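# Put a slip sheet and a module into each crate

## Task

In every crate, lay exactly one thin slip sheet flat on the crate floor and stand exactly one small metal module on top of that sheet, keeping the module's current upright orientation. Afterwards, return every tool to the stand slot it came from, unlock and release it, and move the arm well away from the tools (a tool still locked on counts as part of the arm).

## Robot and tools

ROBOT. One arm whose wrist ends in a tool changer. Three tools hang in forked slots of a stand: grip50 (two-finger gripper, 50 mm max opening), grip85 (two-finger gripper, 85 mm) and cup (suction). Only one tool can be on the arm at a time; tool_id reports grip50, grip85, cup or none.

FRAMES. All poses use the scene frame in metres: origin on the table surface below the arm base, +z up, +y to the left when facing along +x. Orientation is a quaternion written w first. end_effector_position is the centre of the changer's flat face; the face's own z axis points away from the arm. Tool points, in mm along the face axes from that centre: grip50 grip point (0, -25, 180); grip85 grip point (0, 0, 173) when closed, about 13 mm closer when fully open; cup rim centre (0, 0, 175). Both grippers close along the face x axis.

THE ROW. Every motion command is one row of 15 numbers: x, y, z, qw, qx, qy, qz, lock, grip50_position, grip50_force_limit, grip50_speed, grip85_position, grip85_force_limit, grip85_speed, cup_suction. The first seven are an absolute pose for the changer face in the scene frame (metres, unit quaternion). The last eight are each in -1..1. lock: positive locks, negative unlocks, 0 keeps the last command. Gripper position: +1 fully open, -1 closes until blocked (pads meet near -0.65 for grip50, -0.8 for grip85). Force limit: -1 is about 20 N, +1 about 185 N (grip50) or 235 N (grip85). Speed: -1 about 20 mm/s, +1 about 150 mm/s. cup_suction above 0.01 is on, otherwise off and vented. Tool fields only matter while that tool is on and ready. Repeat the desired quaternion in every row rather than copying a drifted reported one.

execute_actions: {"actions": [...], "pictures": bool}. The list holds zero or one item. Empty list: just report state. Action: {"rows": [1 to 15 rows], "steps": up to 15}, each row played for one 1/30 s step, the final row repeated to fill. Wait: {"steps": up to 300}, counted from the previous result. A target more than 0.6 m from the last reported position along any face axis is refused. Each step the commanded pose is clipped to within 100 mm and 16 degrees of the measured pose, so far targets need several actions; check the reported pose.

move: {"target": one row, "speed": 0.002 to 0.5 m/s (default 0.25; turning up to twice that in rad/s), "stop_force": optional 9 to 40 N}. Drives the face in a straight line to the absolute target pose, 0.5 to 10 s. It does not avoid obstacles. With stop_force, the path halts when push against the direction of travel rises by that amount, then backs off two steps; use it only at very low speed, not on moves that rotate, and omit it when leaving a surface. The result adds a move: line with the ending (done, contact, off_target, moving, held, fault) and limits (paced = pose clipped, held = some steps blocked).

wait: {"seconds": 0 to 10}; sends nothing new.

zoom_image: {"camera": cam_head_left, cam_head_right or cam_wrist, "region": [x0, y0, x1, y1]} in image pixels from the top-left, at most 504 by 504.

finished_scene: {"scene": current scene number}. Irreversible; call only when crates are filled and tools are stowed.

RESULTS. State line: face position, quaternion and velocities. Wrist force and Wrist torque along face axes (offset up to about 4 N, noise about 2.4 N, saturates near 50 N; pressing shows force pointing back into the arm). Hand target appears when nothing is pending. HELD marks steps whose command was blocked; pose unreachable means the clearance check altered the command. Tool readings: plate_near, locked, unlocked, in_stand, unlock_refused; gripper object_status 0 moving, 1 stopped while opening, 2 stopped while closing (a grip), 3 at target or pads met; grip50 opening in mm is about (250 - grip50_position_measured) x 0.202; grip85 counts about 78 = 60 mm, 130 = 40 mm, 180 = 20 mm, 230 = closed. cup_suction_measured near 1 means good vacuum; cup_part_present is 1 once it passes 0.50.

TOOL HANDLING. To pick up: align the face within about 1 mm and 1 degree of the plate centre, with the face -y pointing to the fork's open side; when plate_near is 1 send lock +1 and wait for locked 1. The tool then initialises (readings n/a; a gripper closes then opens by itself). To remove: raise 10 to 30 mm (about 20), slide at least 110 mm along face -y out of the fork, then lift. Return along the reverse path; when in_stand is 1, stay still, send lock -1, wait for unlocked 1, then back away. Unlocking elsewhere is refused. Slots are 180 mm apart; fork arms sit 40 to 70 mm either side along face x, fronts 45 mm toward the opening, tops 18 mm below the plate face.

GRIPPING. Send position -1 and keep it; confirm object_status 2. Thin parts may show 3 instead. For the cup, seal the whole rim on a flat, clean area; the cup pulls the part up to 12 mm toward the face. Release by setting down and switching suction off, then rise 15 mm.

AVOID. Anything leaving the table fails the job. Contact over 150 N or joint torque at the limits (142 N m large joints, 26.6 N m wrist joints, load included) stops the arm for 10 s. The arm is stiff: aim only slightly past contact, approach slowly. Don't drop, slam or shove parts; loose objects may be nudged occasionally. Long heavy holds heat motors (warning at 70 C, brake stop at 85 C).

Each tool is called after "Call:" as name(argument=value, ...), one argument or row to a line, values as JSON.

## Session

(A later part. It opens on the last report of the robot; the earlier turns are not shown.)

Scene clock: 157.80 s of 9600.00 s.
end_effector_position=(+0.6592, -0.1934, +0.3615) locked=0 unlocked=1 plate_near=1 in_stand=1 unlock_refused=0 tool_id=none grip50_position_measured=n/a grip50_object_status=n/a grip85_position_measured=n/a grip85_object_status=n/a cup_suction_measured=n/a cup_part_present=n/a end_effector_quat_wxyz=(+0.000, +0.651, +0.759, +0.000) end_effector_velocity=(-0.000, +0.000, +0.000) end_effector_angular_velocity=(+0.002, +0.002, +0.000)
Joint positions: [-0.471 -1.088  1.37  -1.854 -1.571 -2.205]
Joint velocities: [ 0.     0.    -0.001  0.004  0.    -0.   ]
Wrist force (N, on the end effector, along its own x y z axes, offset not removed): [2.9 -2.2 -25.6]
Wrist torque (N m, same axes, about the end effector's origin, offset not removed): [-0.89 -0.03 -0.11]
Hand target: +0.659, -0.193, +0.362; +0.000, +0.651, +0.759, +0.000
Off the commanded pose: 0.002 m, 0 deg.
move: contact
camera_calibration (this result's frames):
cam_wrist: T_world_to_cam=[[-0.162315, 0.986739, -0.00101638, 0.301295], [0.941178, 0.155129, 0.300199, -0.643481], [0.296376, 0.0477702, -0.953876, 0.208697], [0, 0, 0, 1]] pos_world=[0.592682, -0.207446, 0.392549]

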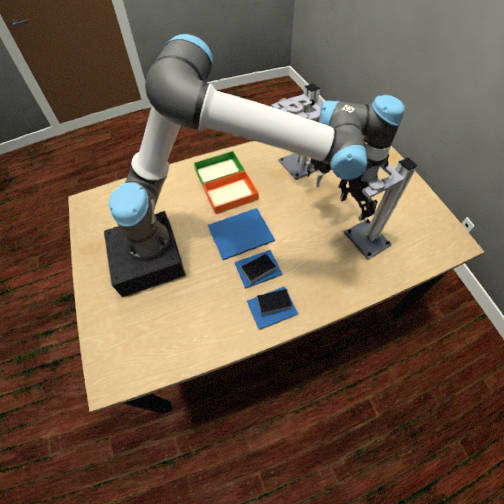

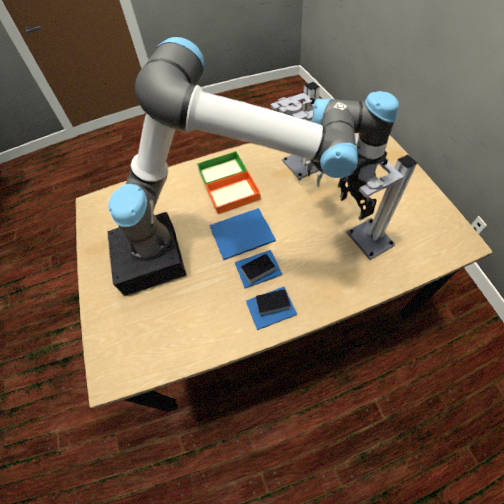

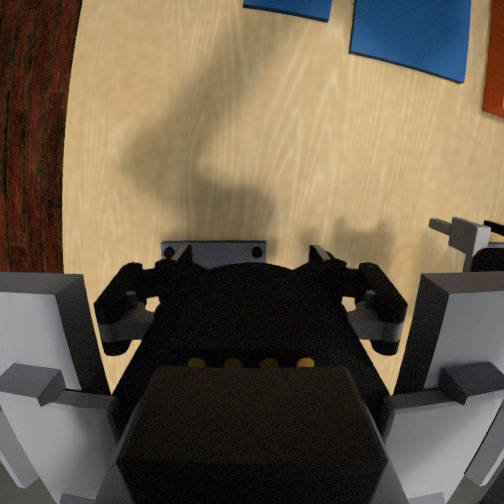

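Call:
execute_actions(
  actions=[
    {"rows":[[0.6592,-0.1934,0.3618,0,0.651,0.7591,0,1,1,0,0,1,0,0,-1]],"steps":8},
  ],
  pictures=false,
)

Call:
execute_actions(
  actions=[
    {"steps":35},
  ],
  pictures=false,
)

Call:
move(
  target=[0.6592,-0.1934,0.382,0,0.651,0.7591,0,0,1,0,0,1,0,0,-1],
  speed=0.03,
)

Call:
move(
  target=[0.527,-0.2139,0.382,0,0.651,0.7591,0,0,1,0,0,1,0,0,-1],
  speed=0.08,
)

Call:
move(
  target=[0.33,-0.20,0.27,0,0.6428,0.766,0,0,1,0,0,1,0,0,-1],
)

Scene clock: 168.53 s of 9600.00 s.
end_effector_position=(+0.6592, -0.1934, +0.3618) locked=0 unlocked=0 plate_near=1 in_stand=1 unlock_refused=0 tool_id=none grip50_position_measured=n/a grip50_object_status=n/a grip85_position_measured=n/a grip85_object_status=n/a cup_suction_measured=n/a cup_part_present=n/a end_effector_quat_wxyz=(+0.000, +0.651, +0.759, +0.000) end_effector_velocity=(-0.000, -0.001, +0.001) end_effector_angular_velocity=(+0.001, +0.001, -0.001)
Joint positions: [-0.471 -1.088  1.37  -1.853 -1.571 -2.205]
Joint velocities: [-0.001 -0.    -0.001  0.003  0.001  0.   ]
Wrist force (N, on the end effector, along its own x y z axes, offset not removed): [0.6 2.4 -10.7]
Wrist torque (N m, same axes, about the end effector's origin, offset not removed): [-0.49 -0.08 -0.10]
Hand target: +0.659, -0.193, +0.362; +0.000, +0.651, +0.759, -0.000
Off the commanded pose: 0.000 m, 0 deg.
Steps of this call (steps 1 to 314: nothing new was sent; steps 315 to 322: all 8 steps of this action). Readings (end_effector_position | what the end effector reports):
315: (+0.6592, -0.1934, +0.3618) | locked=0 unlocked=0 plate_near=1 in_stand=1 unlock_refused=0 tool_id=none grip50_position_measured=n/a grip50_object_status=n/a grip85_position_measured=n/a grip85_object_status=n/a cup_suction_measured=n/a cup_part_present=n/a
316: (+0.6592, -0.1934, +0.3618) | locked=0 unlocked=0 plate_near=1 in_stand=1 unlock_refused=0 tool_id=none grip50_position_measured=n/a grip50_object_status=n/a grip85_position_measured=n/a grip85_object_status=n/a cup_suction_measured=n/a cup_part_present=n/a
318: (+0.6592, -0.1934, +0.3618) | locked=0 unlocked=0 plate_near=1 in_stand=1 unlock_refused=0 tool_id=none grip50_position_measured=n/a grip50_object_status=n/a grip85_position_measured=n/a grip85_object_status=n/a cup_suction_measured=n/a cup_part_present=n/a
322: the state above

Scene clock: 169.70 s of 9600.00 s.
end_effector_position=(+0.6592, -0.1934, +0.3619) locked=1 unlocked=0 plate_near=1 in_stand=1 unlock_refused=0 tool_id=grip85 grip50_position_measured=n/a grip50_object_status=n/a grip85_position_measured=n/a grip85_object_status=n/a cup_suction_measured=n/a cup_part_present=n/a end_effector_quat_wxyz=(+0.000, +0.651, +0.759, +0.000) end_effector_velocity=(-0.000, -0.000, -0.000) end_effector_angular_velocity=(+0.000, +0.000, -0.001)
Joint positions: [-0.471 -1.088  1.37  -1.853 -1.571 -2.205]
Joint velocities: [-0.001  0.    -0.     0.     0.     0.   ]
Wrist force (N, on the end effector, along its own x y z axes, offset not removed): [1.3 2.1 -17.3]
Wrist torque (N m, same axes, about the end effector's origin, offset not removed): [-0.66 -0.59 -0.08]
Hand target: +0.659, -0.193, +0.362; +0.000, +0.651, +0.759, -0.000
Off the commanded pose: 0.000 m, 0 deg.
Steps of this call (steps 1 to 35: nothing new was sent). Readings (end_effector_position | what the end effector reports):
1: (+0.6592, -0.1934, +0.3618) | locked=0 unlocked=0 plate_near=1 in_stand=1 unlock_refused=0 tool_id=none grip50_position_measured=n/a grip50_object_status=n/a grip85_position_measured=n/a grip85_object_status=n/a cup_suction_measured=n/a cup_part_present=n/a
2: (+0.6592, -0.1934, +0.3618) | locked=0 unlocked=0 plate_near=1 in_stand=1 unlock_refused=0 tool_id=none grip50_position_measured=n/a grip50_object_status=n/a grip85_position_measured=n/a grip85_object_status=n/a cup_suction_measured=n/a cup_part_present=n/a
4: (+0.6592, -0.1934, +0.3618) | locked=0 unlocked=0 plate_near=1 in_stand=1 unlock_refused=0 tool_id=none grip50_position_measured=n/a grip50_object_status=n/a grip85_position_measured=n/a grip85_object_status=n/a cup_suction_measured=n/a cup_part_present=n/a
8: (+0.6592, -0.1934, +0.3618) | locked=0 unlocked=0 plate_near=1 in_stand=1 unlock_refused=0 tool_id=none grip50_position_measured=n/a grip50_object_status=n/a grip85_position_measured=n/a grip85_object_status=n/a cup_suction_measured=n/a cup_part_present=n/a
35: the state above

Scene clock: 170.73 s of 9600.00 s.
end_effector_position=(+0.6592, -0.1934, +0.3817) locked=1 unlocked=0 plate_near=1 in_stand=0 unlock_refused=0 tool_id=grip85 grip50_position_measured=n/a grip50_object_status=n/a grip85_position_measured=n/a grip85_object_status=n/a cup_suction_measured=n/a cup_part_present=n/a end_effector_quat_wxyz=(+0.000, +0.651, +0.759, -0.000) end_effector_velocity=(+0.000, +0.000, +0.003) end_effector_angular_velocity=(-0.001, -0.001, +0.000)
Joint positions: [-0.471 -1.1    1.336 -1.807 -1.571 -2.205]
Joint velocities: [ 0.001 -0.001 -0.005  0.005 -0.     0.   ]
Wrist force (N, on the end effector, along its own x y z axes, offset not removed): [0.9 1.0 -0.8]
Wrist torque (N m, same axes, about the end effector's origin, offset not removed): [-0.11 -0.18 -0.11]
Hand target: +0.659, -0.193, +0.382; +0.000, +0.651, +0.759, +0.000
Off the commanded pose: 0.000 m, 0 deg.
move: done
camera_calibration (this result's frames):
cam_wrist: T_world_to_cam=[[-0.162313, 0.986739, -0.000916818, 0.301236], [0.941243, 0.155108, 0.300006, -0.649452], [0.296169, 0.0478319, -0.953937, 0.228128], [0, 0, 0, 1]] pos_world=[0.592622, -0.207417, 0.412735]

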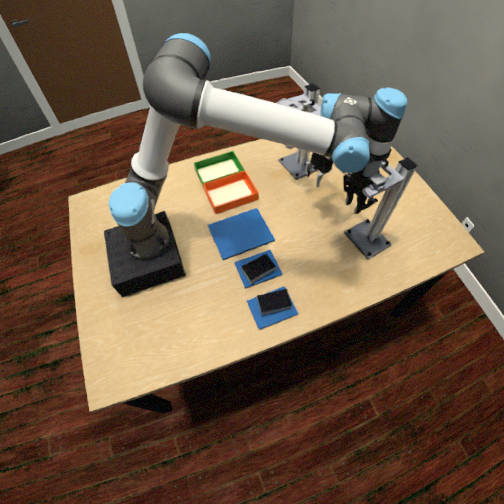

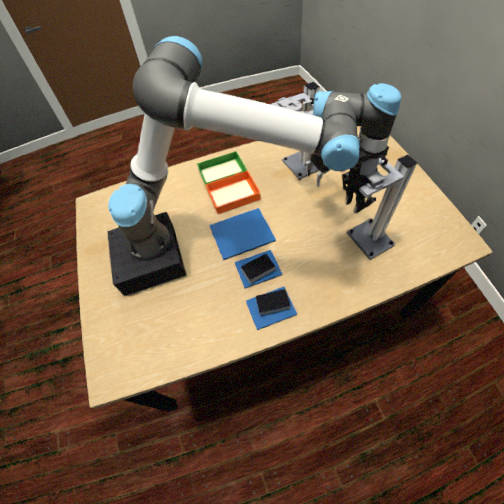

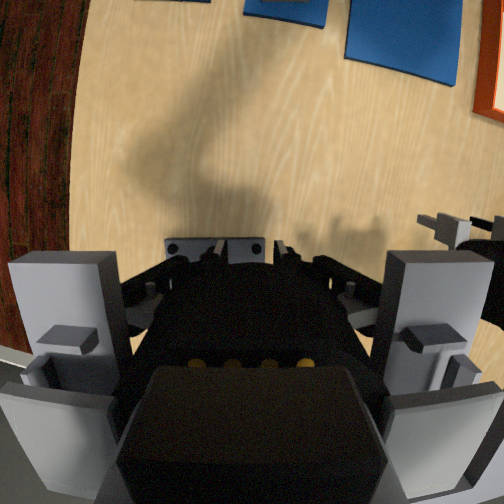

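Scene clock: 172.97 s of 9600.00 s.
end_effector_position=(+0.5273, -0.2139, +0.3819) locked=1 unlocked=0 plate_near=1 in_stand=0 unlock_refused=0 tool_id=grip85 grip50_position_measured=n/a grip50_object_status=n/a grip85_position_measured=3 grip85_object_status=3 cup_suction_measured=n/a cup_part_present=n/a end_effector_quat_wxyz=(+0.000, +0.651, +0.759, -0.000) end_effector_velocity=(-0.002, +0.000, +0.000) end_effector_angular_velocity=(+0.000, -0.000, +0.001)
Joint positions: [-0.613 -1.374  1.711 -1.908 -1.571 -2.346]
Joint velocities: [-0.001 -0.005  0.004  0.001  0.    -0.002]
Wrist force (N, on the end effector, along its own x y z axes, offset not removed): [0.6 -0.3 -2.9]
Wrist torque (N m, same axes, about the end effector's origin, offset not removed): [-0.14 -0.24 -0.02]
Hand target: +0.527, -0.214, +0.382; +0.000, +0.651, +0.759, -0.000
Off the commanded pose: 0.000 m, 0 deg.
move: done
camera_calibration (this result's frames):
cam_wrist: T_world_to_cam=[[-0.162294, 0.986742, -0.00109237, 0.30014], [0.941215, 0.155138, 0.300078, -0.522207], [0.296269, 0.0476726, -0.953914, 0.268295], [0, 0, 0, 1]] pos_world=[0.460733, -0.227937, 0.412961]

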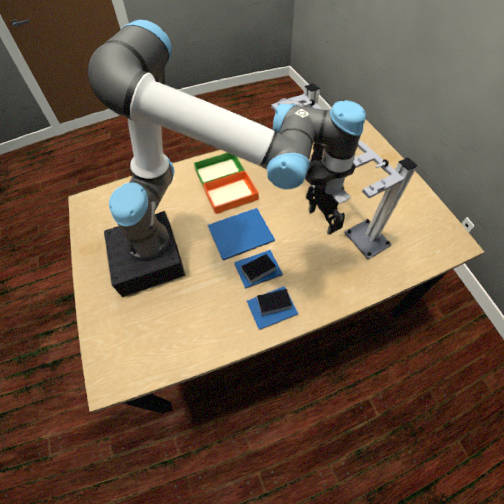

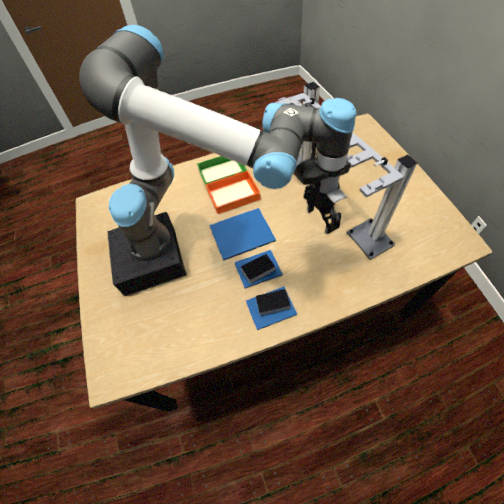

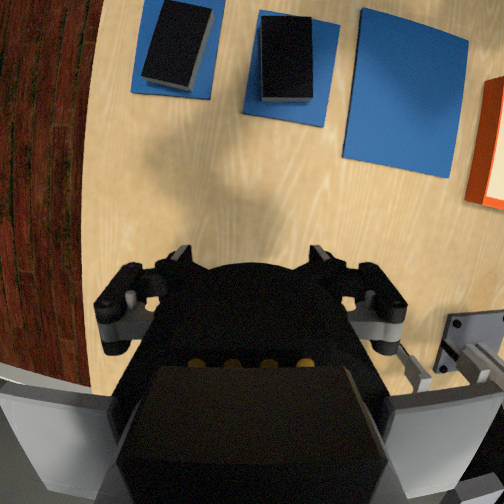

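Scene clock: 174.60 s of 9600.00 s.
end_effector_position=(+0.3304, -0.2002, +0.2699) locked=1 unlocked=0 plate_near=1 in_stand=0 unlock_refused=0 tool_id=grip85 grip50_position_measured=n/a grip50_object_status=n/a grip85_position_measured=3 grip85_object_status=3 cup_suction_measured=n/a cup_part_present=n/a end_effector_quat_wxyz=(+0.000, +0.643, +0.766, -0.000) end_effector_velocity=(-0.002, -0.000, -0.001) end_effector_angular_velocity=(-0.000, -0.001, -0.000)
Joint positions: [-0.888 -1.668  2.352 -2.255 -1.571 -2.642]
Joint velocities: [-0.006 -0.004  0.006 -0.003  0.001 -0.005]
Wrist force (N, on the end effector, along its own x y z axes, offset not removed): [0.5 -1.2 -1.7]
Wrist torque (N m, same axes, about the end effector's origin, offset not removed): [-0.29 -0.16 -0.10]
Hand target: +0.330, -0.200, +0.270; +0.000, +0.643, +0.766, -0.000
Off the commanded pose: 0.000 m, 0 deg.
move: done
camera_calibration (this result's frames):
cam_wrist: T_world_to_cam=[[-0.183326, 0.983051, -0.00128288, 0.260818], [0.937709, 0.175262, 0.299976, -0.300238], [0.295116, 0.0537905, -0.953946, 0.220736], [0, 0, 0, 1]] pos_world=[0.264208, -0.215651, 0.300969]

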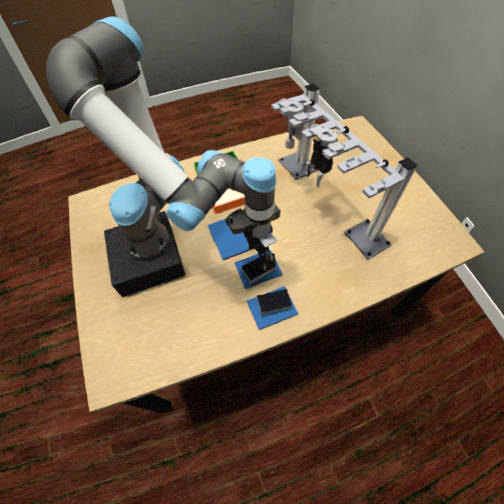

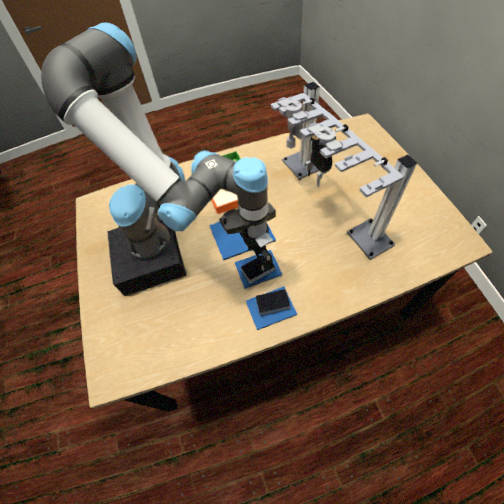

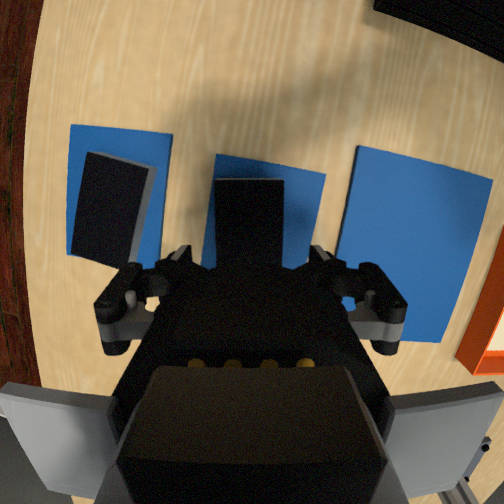

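Call:
move(
  target=[0.3302,-0.2013,0.201,0,0.6428,0.766,0,0,1,0,0,0.8,-0.4,0,-1],
  speed=0.06,
)

Call:
move(
  target=[0.3302,-0.2013,0.201,0,0.6428,0.766,0,0,1,0,0,-1,-0.4,-0.7,-1],
)

Scene clock: 182.43 s of 9600.00 s.
end_effector_position=(+0.3302, -0.2014, +0.2013) locked=1 unlocked=0 plate_near=1 in_stand=0 unlock_refused=0 tool_id=grip85 grip50_position_measured=n/a grip50_object_status=n/a grip85_position_measured=28 grip85_object_status=3 cup_suction_measured=n/a cup_part_present=n/a end_effector_quat_wxyz=(-0.000, +0.643, +0.766, +0.000) end_effector_velocity=(+0.000, -0.000, -0.003) end_effector_angular_velocity=(-0.001, -0.000, +0.001)
Joint positions: [-0.89  -1.494  2.436 -2.513 -1.571 -2.645]
Joint velocities: [-0.     0.008  0.002 -0.012 -0.001 -0.001]
Wrist force (N, on the end effector, along its own x y z axes, offset not removed): [1.8 0.4 -1.7]
Wrist torque (N m, same axes, about the end effector's origin, offset not removed): [-0.11 -0.24 -0.07]
Hand target: +0.330, -0.201, +0.201; -0.000, +0.643, +0.766, -0.000
Off the commanded pose: 0.000 m, 0 deg.
move: done
camera_calibration (this result's frames):
cam_wrist: T_world_to_cam=[[-0.183407, 0.983037, -0.000799509, 0.261786], [0.937724, 0.175197, 0.299966, -0.279261], [0.295017, 0.054266, -0.95395, 0.155491], [0, 0, 0, 1]] pos_world=[0.26401, -0.216857, 0.232309]

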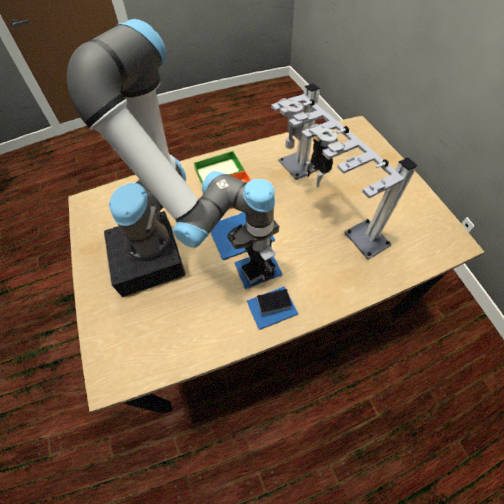

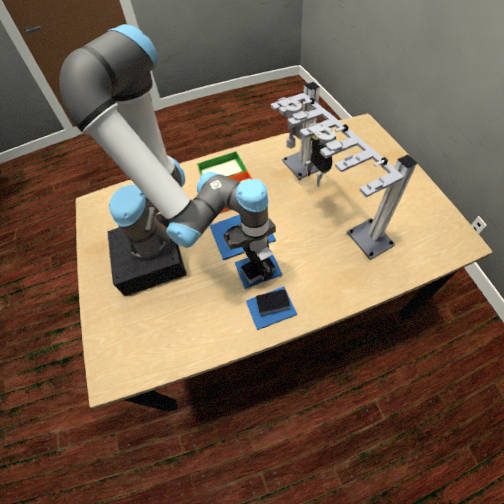

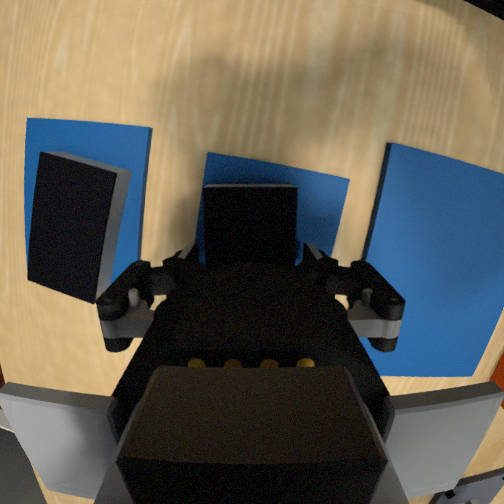

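Scene clock: 183.27 s of 9600.00 s.
end_effector_position=(+0.3302, -0.2014, +0.2011) locked=1 unlocked=0 plate_near=1 in_stand=0 unlock_refused=0 tool_id=grip85 grip50_position_measured=n/a grip50_object_status=n/a grip85_position_measured=80 grip85_object_status=2 cup_suction_measured=n/a cup_part_present=n/a end_effector_quat_wxyz=(+0.000, +0.643, +0.766, -0.000) end_effector_velocity=(-0.000, -0.001, +0.000) end_effector_angular_velocity=(-0.000, -0.000, -0.002)
Joint positions: [-0.89  -1.493  2.436 -2.514 -1.571 -2.645]
Joint velocities: [-0.002  0.    -0.    -0.    -0.    -0.   ]
Wrist force (N, on the end effector, along its own x y z axes, offset not removed): [12.0 -9.6 -50.0]
Wrist torque (N m, same axes, about the end effector's origin, offset not removed): [1.35 2.39 -0.13]
Hand target: +0.330, -0.201, +0.201; -0.000, +0.643, +0.766, +0.000
Off the commanded pose: 0.000 m, 0 deg.
move: done
camera_calibration (this result's frames):
cam_wrist: T_world_to_cam=[[-0.183407, 0.983037, -0.00105041, 0.261804], [0.937671, 0.175263, 0.300092, -0.27918], [0.295186, 0.0540539, -0.95391, 0.155202], [0, 0, 0, 1]] pos_world=[0.263983, -0.216822, 0.232104]

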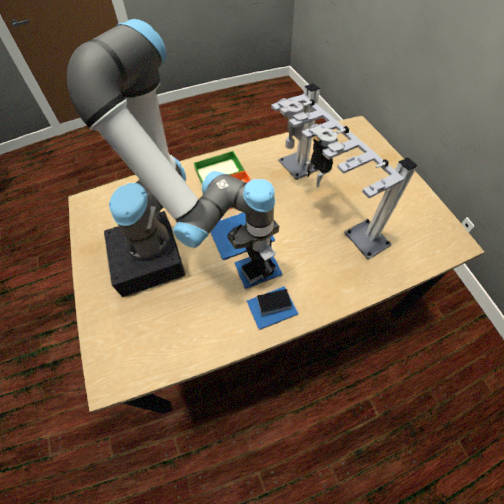

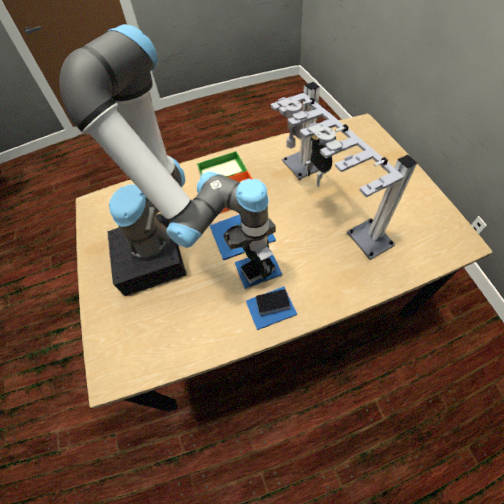

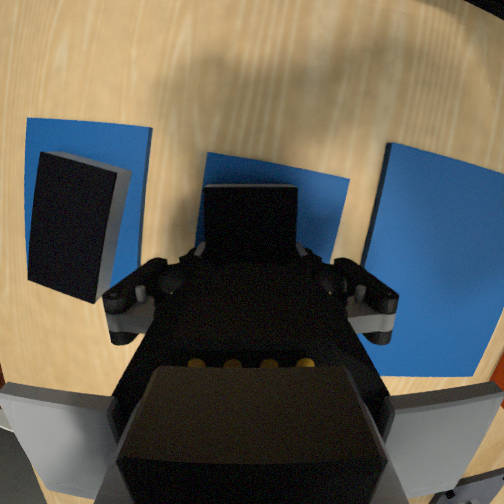

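Call:
move(
  target=[0.3302,-0.2013,0.275,0,0.6428,0.766,0,0,1,0,0,-1,-0.4,-0.7,-1],
  speed=0.06,
)

Call:
move(
  target=[0.354,0.313,0.275,0,0.6947,0.7193,0,0,1,0,0,-1,-0.4,-0.7,-1],
  speed=0.2,
)

Call:
move(
  target=[0.354,0.313,0.200,0,0.6947,0.7193,0,0,1,0,0,-1,-0.4,-0.7,-1],
  speed=0.05,
)

Call:
move(
  target=[0.354,0.313,0.192,0,0.6947,0.7193,0,0,1,0,0,-1,-0.4,-0.7,-1],
  speed=0.003,
  stop_force=9,
)

Scene clock: 191.10 s of 9600.00 s.
end_effector_position=(+0.3302, -0.2011, +0.2747) locked=1 unlocked=0 plate_near=1 in_stand=0 unlock_refused=0 tool_id=grip85 grip50_position_measured=n/a grip50_object_status=n/a grip85_position_measured=80 grip85_object_status=2 cup_suction_measured=n/a cup_part_present=n/a end_effector_quat_wxyz=(+0.000, +0.643, +0.766, -0.000) end_effector_velocity=(+0.000, -0.000, +0.003) end_effector_angular_velocity=(-0.001, -0.000, +0.000)
Joint positions: [-0.89  -1.677  2.344 -2.238 -1.571 -2.645]
Joint velocities: [-0.    -0.006 -0.005  0.01  -0.    -0.001]
Wrist force (N, on the end effector, along its own x y z axes, offset not removed): [2.5 -0.2 1.1]
Wrist torque (N m, same axes, about the end effector's origin, offset not removed): [-0.16 -0.29 0.02]
Hand target: +0.330, -0.201, +0.275; +0.000, +0.643, +0.766, -0.000
Off the commanded pose: 0.000 m, 0 deg.
move: done
camera_calibration (this result's frames):
cam_wrist: T_world_to_cam=[[-0.1835, 0.983019, -0.000975013, 0.261652], [0.937684, 0.175335, 0.300011, -0.301243], [0.295087, 0.0541376, -0.953935, 0.225539], [0, 0, 0, 1]] pos_world=[0.26393, -0.216601, 0.305781]

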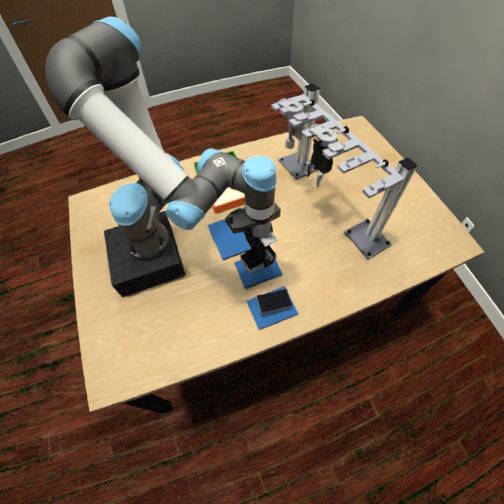

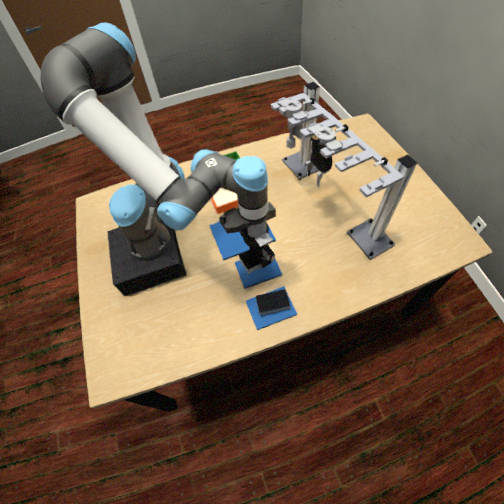

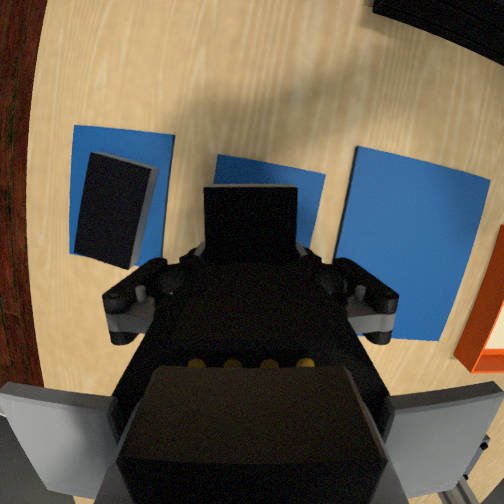

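Scene clock: 194.33 s of 9600.00 s.
end_effector_position=(+0.3539, +0.3132, +0.2751) locked=1 unlocked=0 plate_near=1 in_stand=0 unlock_refused=0 tool_id=grip85 grip50_position_measured=n/a grip50_object_status=n/a grip85_position_measured=80 grip85_object_status=2 cup_suction_measured=n/a cup_part_present=n/a end_effector_quat_wxyz=(-0.001, +0.695, +0.719, -0.000) end_effector_velocity=(+0.001, +0.003, +0.000) end_effector_angular_velocity=(+0.001, -0.000, -0.001)
Joint positions: [ 0.447 -1.464  2.13  -2.235 -1.569 -1.168]
Joint velocities: [ 0.004  0.005 -0.006  0.     0.001  0.006]
Wrist force (N, on the end effector, along its own x y z axes, offset not removed): [2.7 0.4 1.1]
Wrist torque (N m, same axes, about the end effector's origin, offset not removed): [-0.12 -0.29 -0.08]
Hand target: +0.354, +0.314, +0.275; -0.001, +0.695, +0.719, -0.000
Off the commanded pose: 0.000 m, 0 deg.
move: done
camera_calibration (this result's frames):
cam_wrist: T_world_to_cam=[[-0.0449247, 0.99899, 0.000490586, -0.294072], [0.953492, 0.0427321, 0.298375, -0.377347], [0.298052, 0.0138722, -0.954449, 0.202696], [0, 0, 0, 1]] pos_world=[0.286173, 0.307088, 0.306198]

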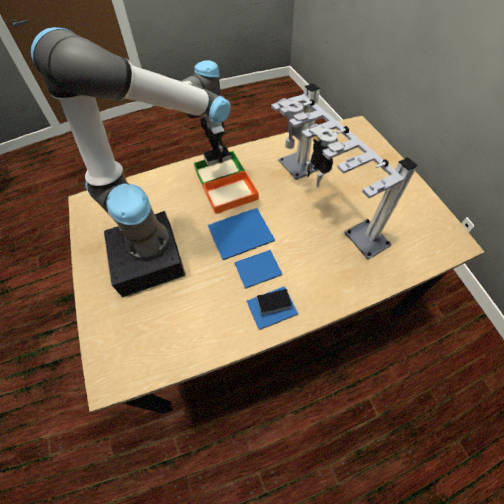

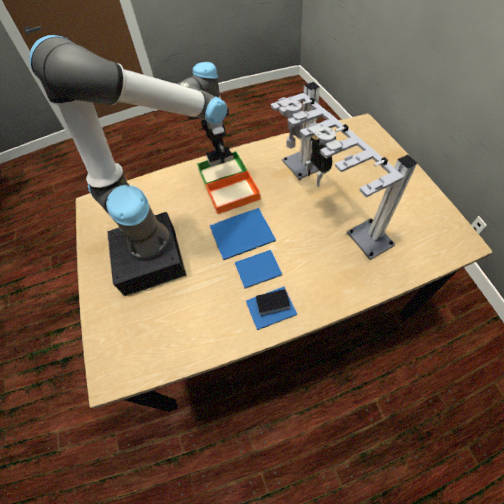

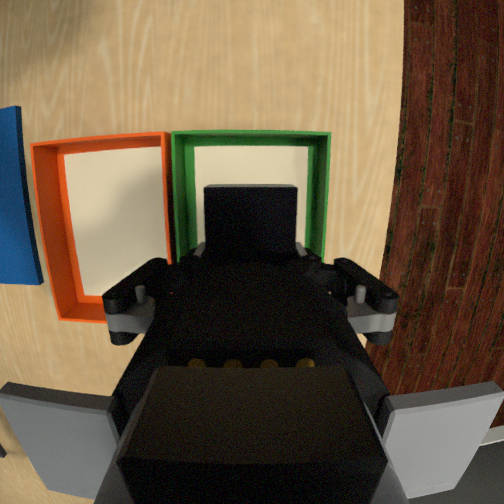

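Scene clock: 196.27 s of 9600.00 s.
end_effector_position=(+0.3541, +0.3130, +0.2002) locked=1 unlocked=0 plate_near=1 in_stand=0 unlock_refused=0 tool_id=grip85 grip50_position_measured=n/a grip50_object_status=n/a grip85_position_measured=80 grip85_object_status=2 cup_suction_measured=n/a cup_part_present=n/a end_effector_quat_wxyz=(-0.000, +0.695, +0.719, -0.000) end_effector_velocity=(-0.000, +0.001, -0.003) end_effector_angular_velocity=(+0.001, +0.000, +0.001)
Joint positions: [ 0.447 -1.314  2.208 -2.464 -1.571 -1.167]
Joint velocities: [ 0.001  0.006  0.002 -0.008  0.001  0.   ]
Wrist force (N, on the end effector, along its own x y z axes, offset not removed): [0.7 -0.5 0.5]
Wrist torque (N m, same axes, about the end effector's origin, offset not removed): [-0.21 -0.27 -0.02]
Hand target: +0.354, +0.313, +0.200; -0.000, +0.695, +0.719, -0.000
Off the commanded pose: 0.000 m, 0 deg.
move: done
camera_calibration (this result's frames):
cam_wrist: T_world_to_cam=[[-0.0447139, 0.998999, -0.000895206, -0.293609], [0.952986, 0.0429232, 0.299958, -0.355458], [0.299696, 0.0125592, -0.953952, 0.130925], [0, 0, 0, 1]] pos_world=[0.286381, 0.306928, 0.231256]

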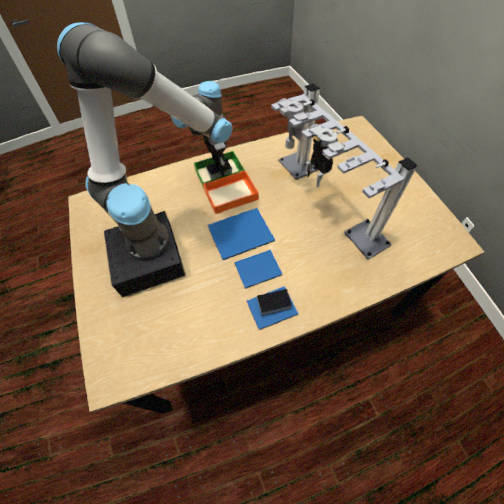

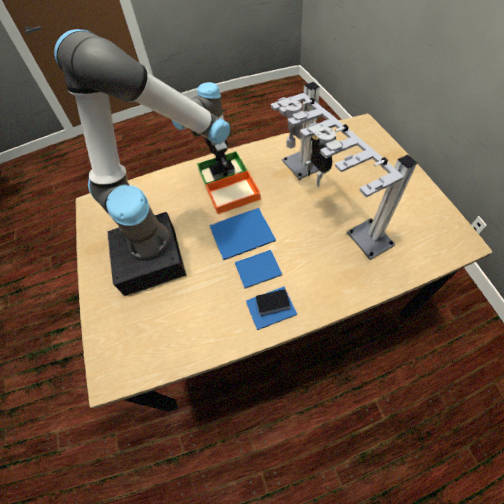

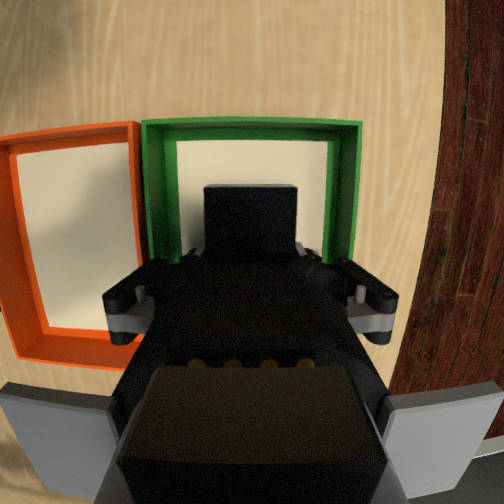

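Scene clock: 197.93 s of 9600.00 s.
end_effector_position=(+0.3541, +0.3130, +0.1964) locked=1 unlocked=0 plate_near=1 in_stand=0 unlock_refused=0 tool_id=grip85 grip50_position_measured=n/a grip50_object_status=n/a grip85_position_measured=80 grip85_object_status=2 cup_suction_measured=n/a cup_part_present=n/a end_effector_quat_wxyz=(+0.000, +0.695, +0.719, +0.000) end_effector_velocity=(-0.001, -0.000, +0.000) end_effector_angular_velocity=(-0.000, +0.003, +0.000)
Joint positions: [ 0.447 -1.305  2.211 -2.476 -1.571 -1.167]
Joint velocities: [ 0.    -0.002  0.001  0.004  0.001 -0.   ]
Wrist force (N, on the end effector, along its own x y z axes, offset not removed): [2.0 -0.6 -19.4]
Wrist torque (N m, same axes, about the end effector's origin, offset not removed): [-0.03 0.19 0.01]
Hand target: +0.354, +0.313, +0.197; +0.000, +0.695, +0.719, +0.000
Off the commanded pose: 0.004 m, 0 deg.
move: contact
camera_calibration (this result's frames):
cam_wrist: T_world_to_cam=[[-0.0447106, 0.999, -0.000835594, -0.293623], [0.952941, 0.0429002, 0.300105, -0.3543], [0.299841, 0.0126216, -0.953906, 0.127163], [0, 0, 0, 1]] pos_world=[0.286371, 0.306924, 0.227384]

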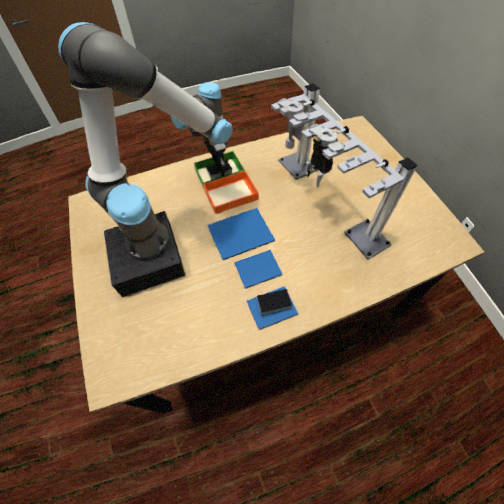

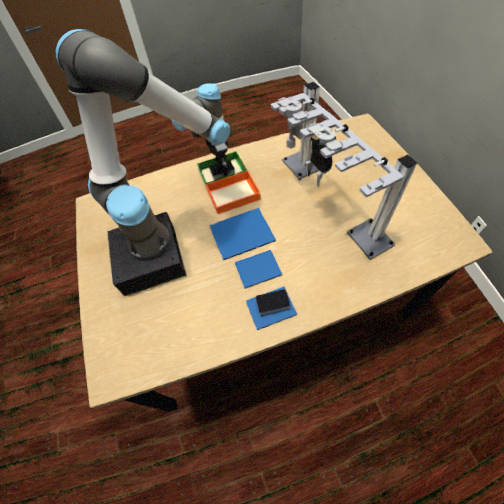

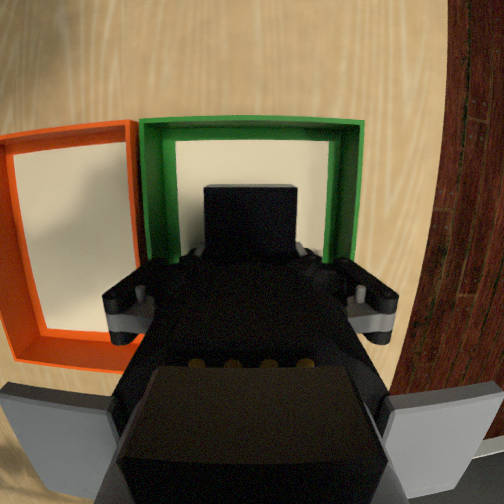

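Yaw 85 for B.

Call:
move(
  target=[0.354,0.313,0.1967,0,0.6947,0.7193,0,0,1,0,0,0.7,-0.4,-0.3,-1],
)

Call:
move(
  target=[0.354,0.313,0.27,0,0.6947,0.7193,0,0,1,0,0,0.7,-0.4,-0.3,-1],
  speed=0.1,
)

Call:
move(
  target=[0.34,-0.05,0.27,0,0.7193,0.6947,0,0,1,0,0,1,-0.4,0,-1],
)

Call:
move(
  target=[0.33,-0.335,0.27,0,0.7373,0.6756,0,0,1,0,0,1,-0.4,0,-1],
)

Scene clock: 203.77 s of 9600.00 s.
end_effector_position=(+0.3540, +0.3130, +0.1967) locked=1 unlocked=0 plate_near=1 in_stand=0 unlock_refused=0 tool_id=grip85 grip50_position_measured=n/a grip50_object_status=n/a grip85_position_measured=41 grip85_object_status=3 cup_suction_measured=n/a cup_part_present=n/a end_effector_quat_wxyz=(+0.000, +0.695, +0.719, +0.000) end_effector_velocity=(-0.000, +0.000, -0.000) end_effector_angular_velocity=(-0.000, +0.001, +0.002)
Joint positions: [ 0.447 -1.306  2.211 -2.475 -1.571 -1.167]
Joint velocities: [ 0.001 -0.     0.     0.001  0.    -0.001]
Wrist force (N, on the end effector, along its own x y z axes, offset not removed): [0.7 2.0 -2.6]
Wrist torque (N m, same axes, about the end effector's origin, offset not removed): [-0.01 -0.12 -0.12]
Hand target: +0.354, +0.313, +0.197; +0.000, +0.695, +0.719, -0.000
Off the commanded pose: 0.000 m, 0 deg.
move: done
camera_calibration (this result's frames):
cam_wrist: T_world_to_cam=[[-0.0447337, 0.998999, -0.000865832, -0.293589], [0.95296, 0.0429322, 0.300042, -0.35434], [0.299778, 0.0125969, -0.953926, 0.127555], [0, 0, 0, 1]] pos_world=[0.2863, 0.306901, 0.22774]

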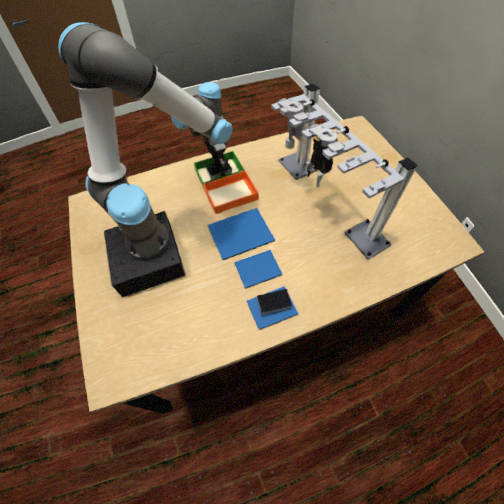

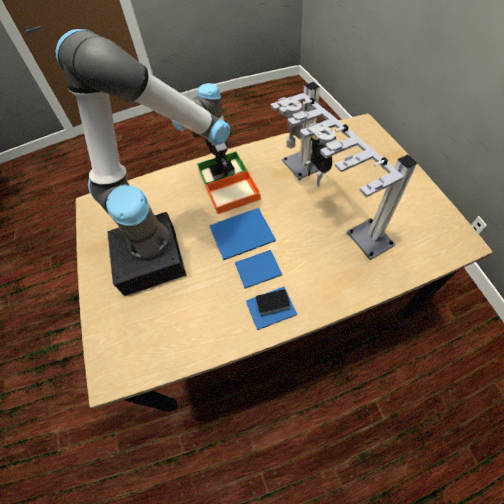

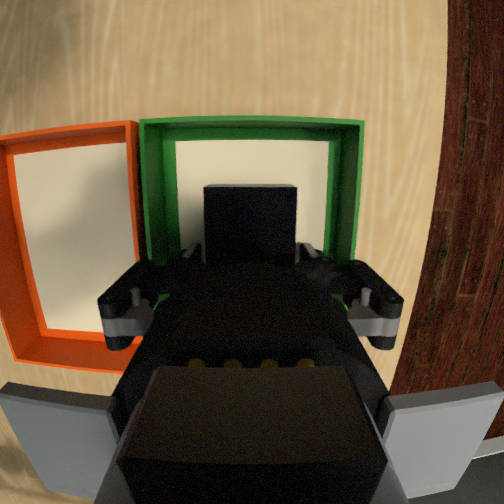

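Scene clock: 205.03 s of 9600.00 s.
end_effector_position=(+0.3538, +0.3130, +0.2698) locked=1 unlocked=0 plate_near=1 in_stand=0 unlock_refused=0 tool_id=grip85 grip50_position_measured=n/a grip50_object_status=n/a grip85_position_measured=41 grip85_object_status=3 cup_suction_measured=n/a cup_part_present=n/a end_effector_quat_wxyz=(+0.000, +0.695, +0.719, +0.000) end_effector_velocity=(-0.001, -0.000, +0.002) end_effector_angular_velocity=(-0.001, +0.002, +0.001)
Joint positions: [ 0.448 -1.456  2.137 -2.253 -1.571 -1.167]
Joint velocities: [-0.    -0.005 -0.002  0.01  -0.    -0.002]
Wrist force (N, on the end effector, along its own x y z axes, offset not removed): [-0.9 -0.2 -1.7]
Wrist torque (N m, same axes, about the end effector's origin, offset not removed): [-0.18 -0.07 -0.11]
Hand target: +0.354, +0.313, +0.270; +0.000, +0.695, +0.719, +0.000
Off the commanded pose: 0.000 m, 0 deg.
move: done
camera_calibration (this result's frames):
cam_wrist: T_world_to_cam=[[-0.0448588, 0.998993, -0.000856142, -0.293519], [0.952945, 0.0430482, 0.30007, -0.376106], [0.299805, 0.0126449, -0.953917, 0.197275], [0, 0, 0, 1]] pos_world=[0.286097, 0.30692, 0.300791]

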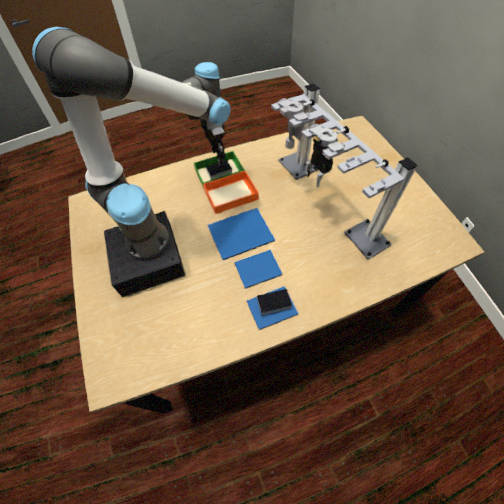

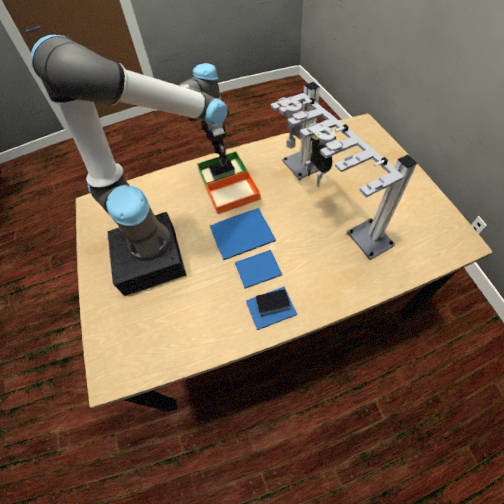

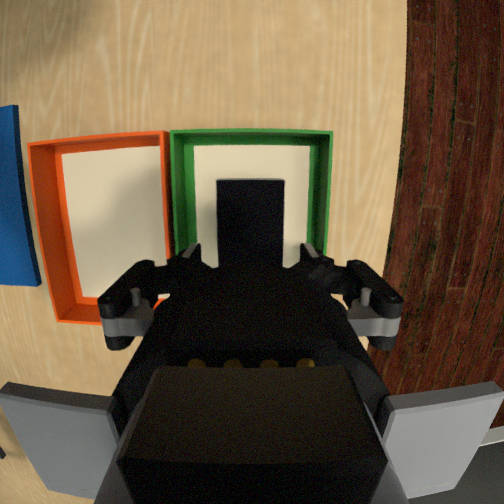

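Scene clock: 207.20 s of 9600.00 s.
end_effector_position=(+0.3401, -0.0501, +0.2700) locked=1 unlocked=0 plate_near=1 in_stand=0 unlock_refused=0 tool_id=grip85 grip50_position_measured=n/a grip50_object_status=n/a grip85_position_measured=3 grip85_object_status=3 cup_suction_measured=n/a cup_part_present=n/a end_effector_quat_wxyz=(+0.001, +0.719, +0.695, +0.000) end_effector_velocity=(+0.000, -0.003, +0.000) end_effector_angular_velocity=(+0.002, -0.003, -0.001)
Joint positions: [-0.535 -1.793  2.45  -2.229 -1.571 -2.08 ]
Joint velocities: [-0.009  0.    -0.001 -0.     0.003 -0.008]
Wrist force (N, on the end effector, along its own x y z axes, offset not removed): [2.1 0.1 -0.3]
Wrist torque (N m, same axes, about the end effector's origin, offset not removed): [-0.17 -0.18 -0.08]
Hand target: +0.340, -0.050, +0.270; +0.001, +0.719, +0.695, +0.000
Off the commanded pose: 0.000 m, 0 deg.
move: done
camera_calibration (this result's frames):
cam_wrist: T_world_to_cam=[[0.0248657, 0.999689, -0.00164862, 0.0451186], [0.95322, -0.0232128, 0.301386, -0.351224], [0.301254, -0.00906566, -0.953501, 0.20448], [0, 0, 0, 1]] pos_world=[0.272071, -0.0514037, 0.3009]

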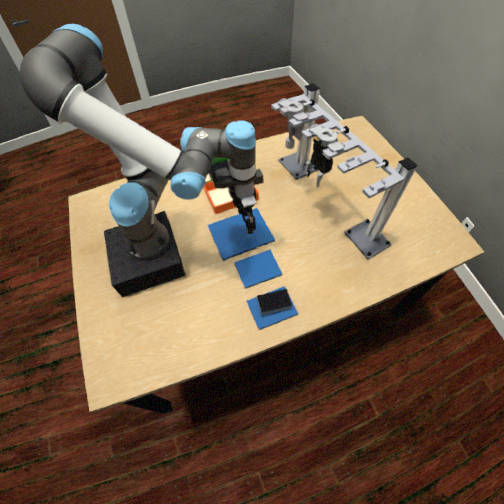

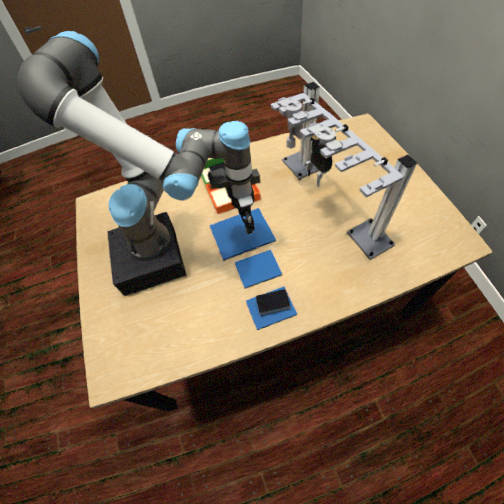

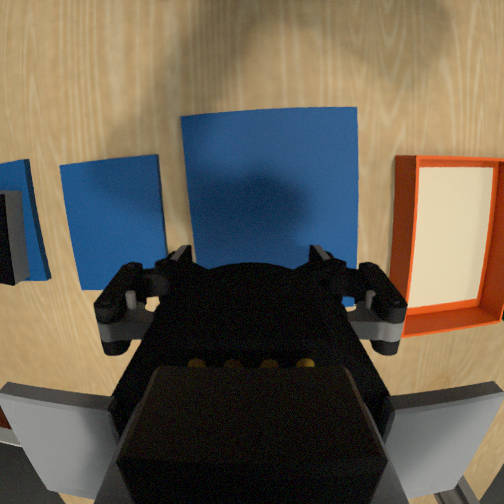

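Scene clock: 209.03 s of 9600.00 s.
end_effector_position=(+0.3298, -0.3349, +0.2701) locked=1 unlocked=0 plate_near=1 in_stand=0 unlock_refused=0 tool_id=grip85 grip50_position_measured=n/a grip50_object_status=n/a grip85_position_measured=3 grip85_object_status=3 cup_suction_measured=n/a cup_part_present=n/a end_effector_quat_wxyz=(+0.000, +0.737, +0.676, -0.000) end_effector_velocity=(+0.000, -0.003, -0.000) end_effector_angular_velocity=(+0.002, +0.001, -0.002)
Joint positions: [-1.071 -1.462  2.144 -2.254 -1.571 -2.564]
Joint velocities: [-0.003  0.006 -0.006  0.001  0.    -0.001]
Wrist force (N, on the end effector, along its own x y z axes, offset not removed): [1.5 -2.2 -1.0]
Wrist torque (N m, same axes, about the end effector's origin, offset not removed): [-0.26 -0.23 -0.12]
Hand target: +0.330, -0.335, +0.270; +0.000, +0.737, +0.676, -0.000
Off the commanded pose: 0.000 m, 0 deg.
move: done
camera_calibration (this result's frames):
cam_wrist: T_world_to_cam=[[0.0771692, 0.997016, -0.00174894, 0.31199], [0.951006, -0.073081, 0.300412, -0.363763], [0.299388, -0.0248458, -0.953808, 0.200515], [0, 0, 0, 1]] pos_world=[0.261833, -0.332662, 0.301077]

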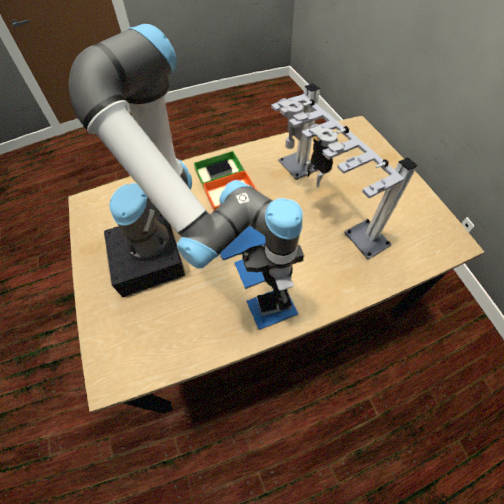

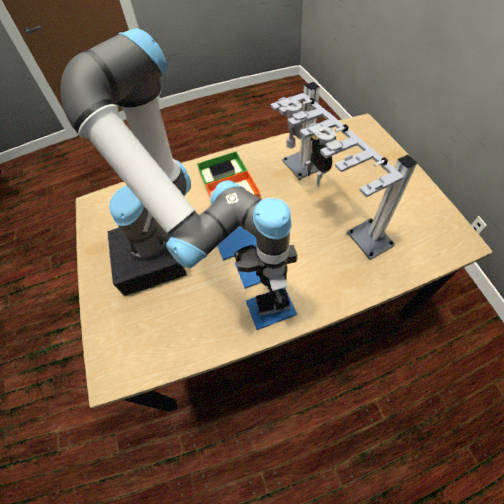

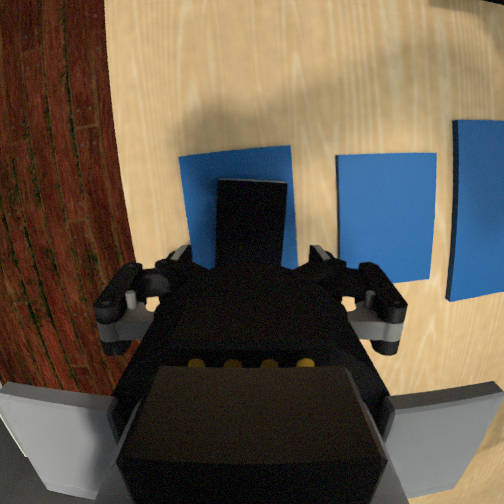

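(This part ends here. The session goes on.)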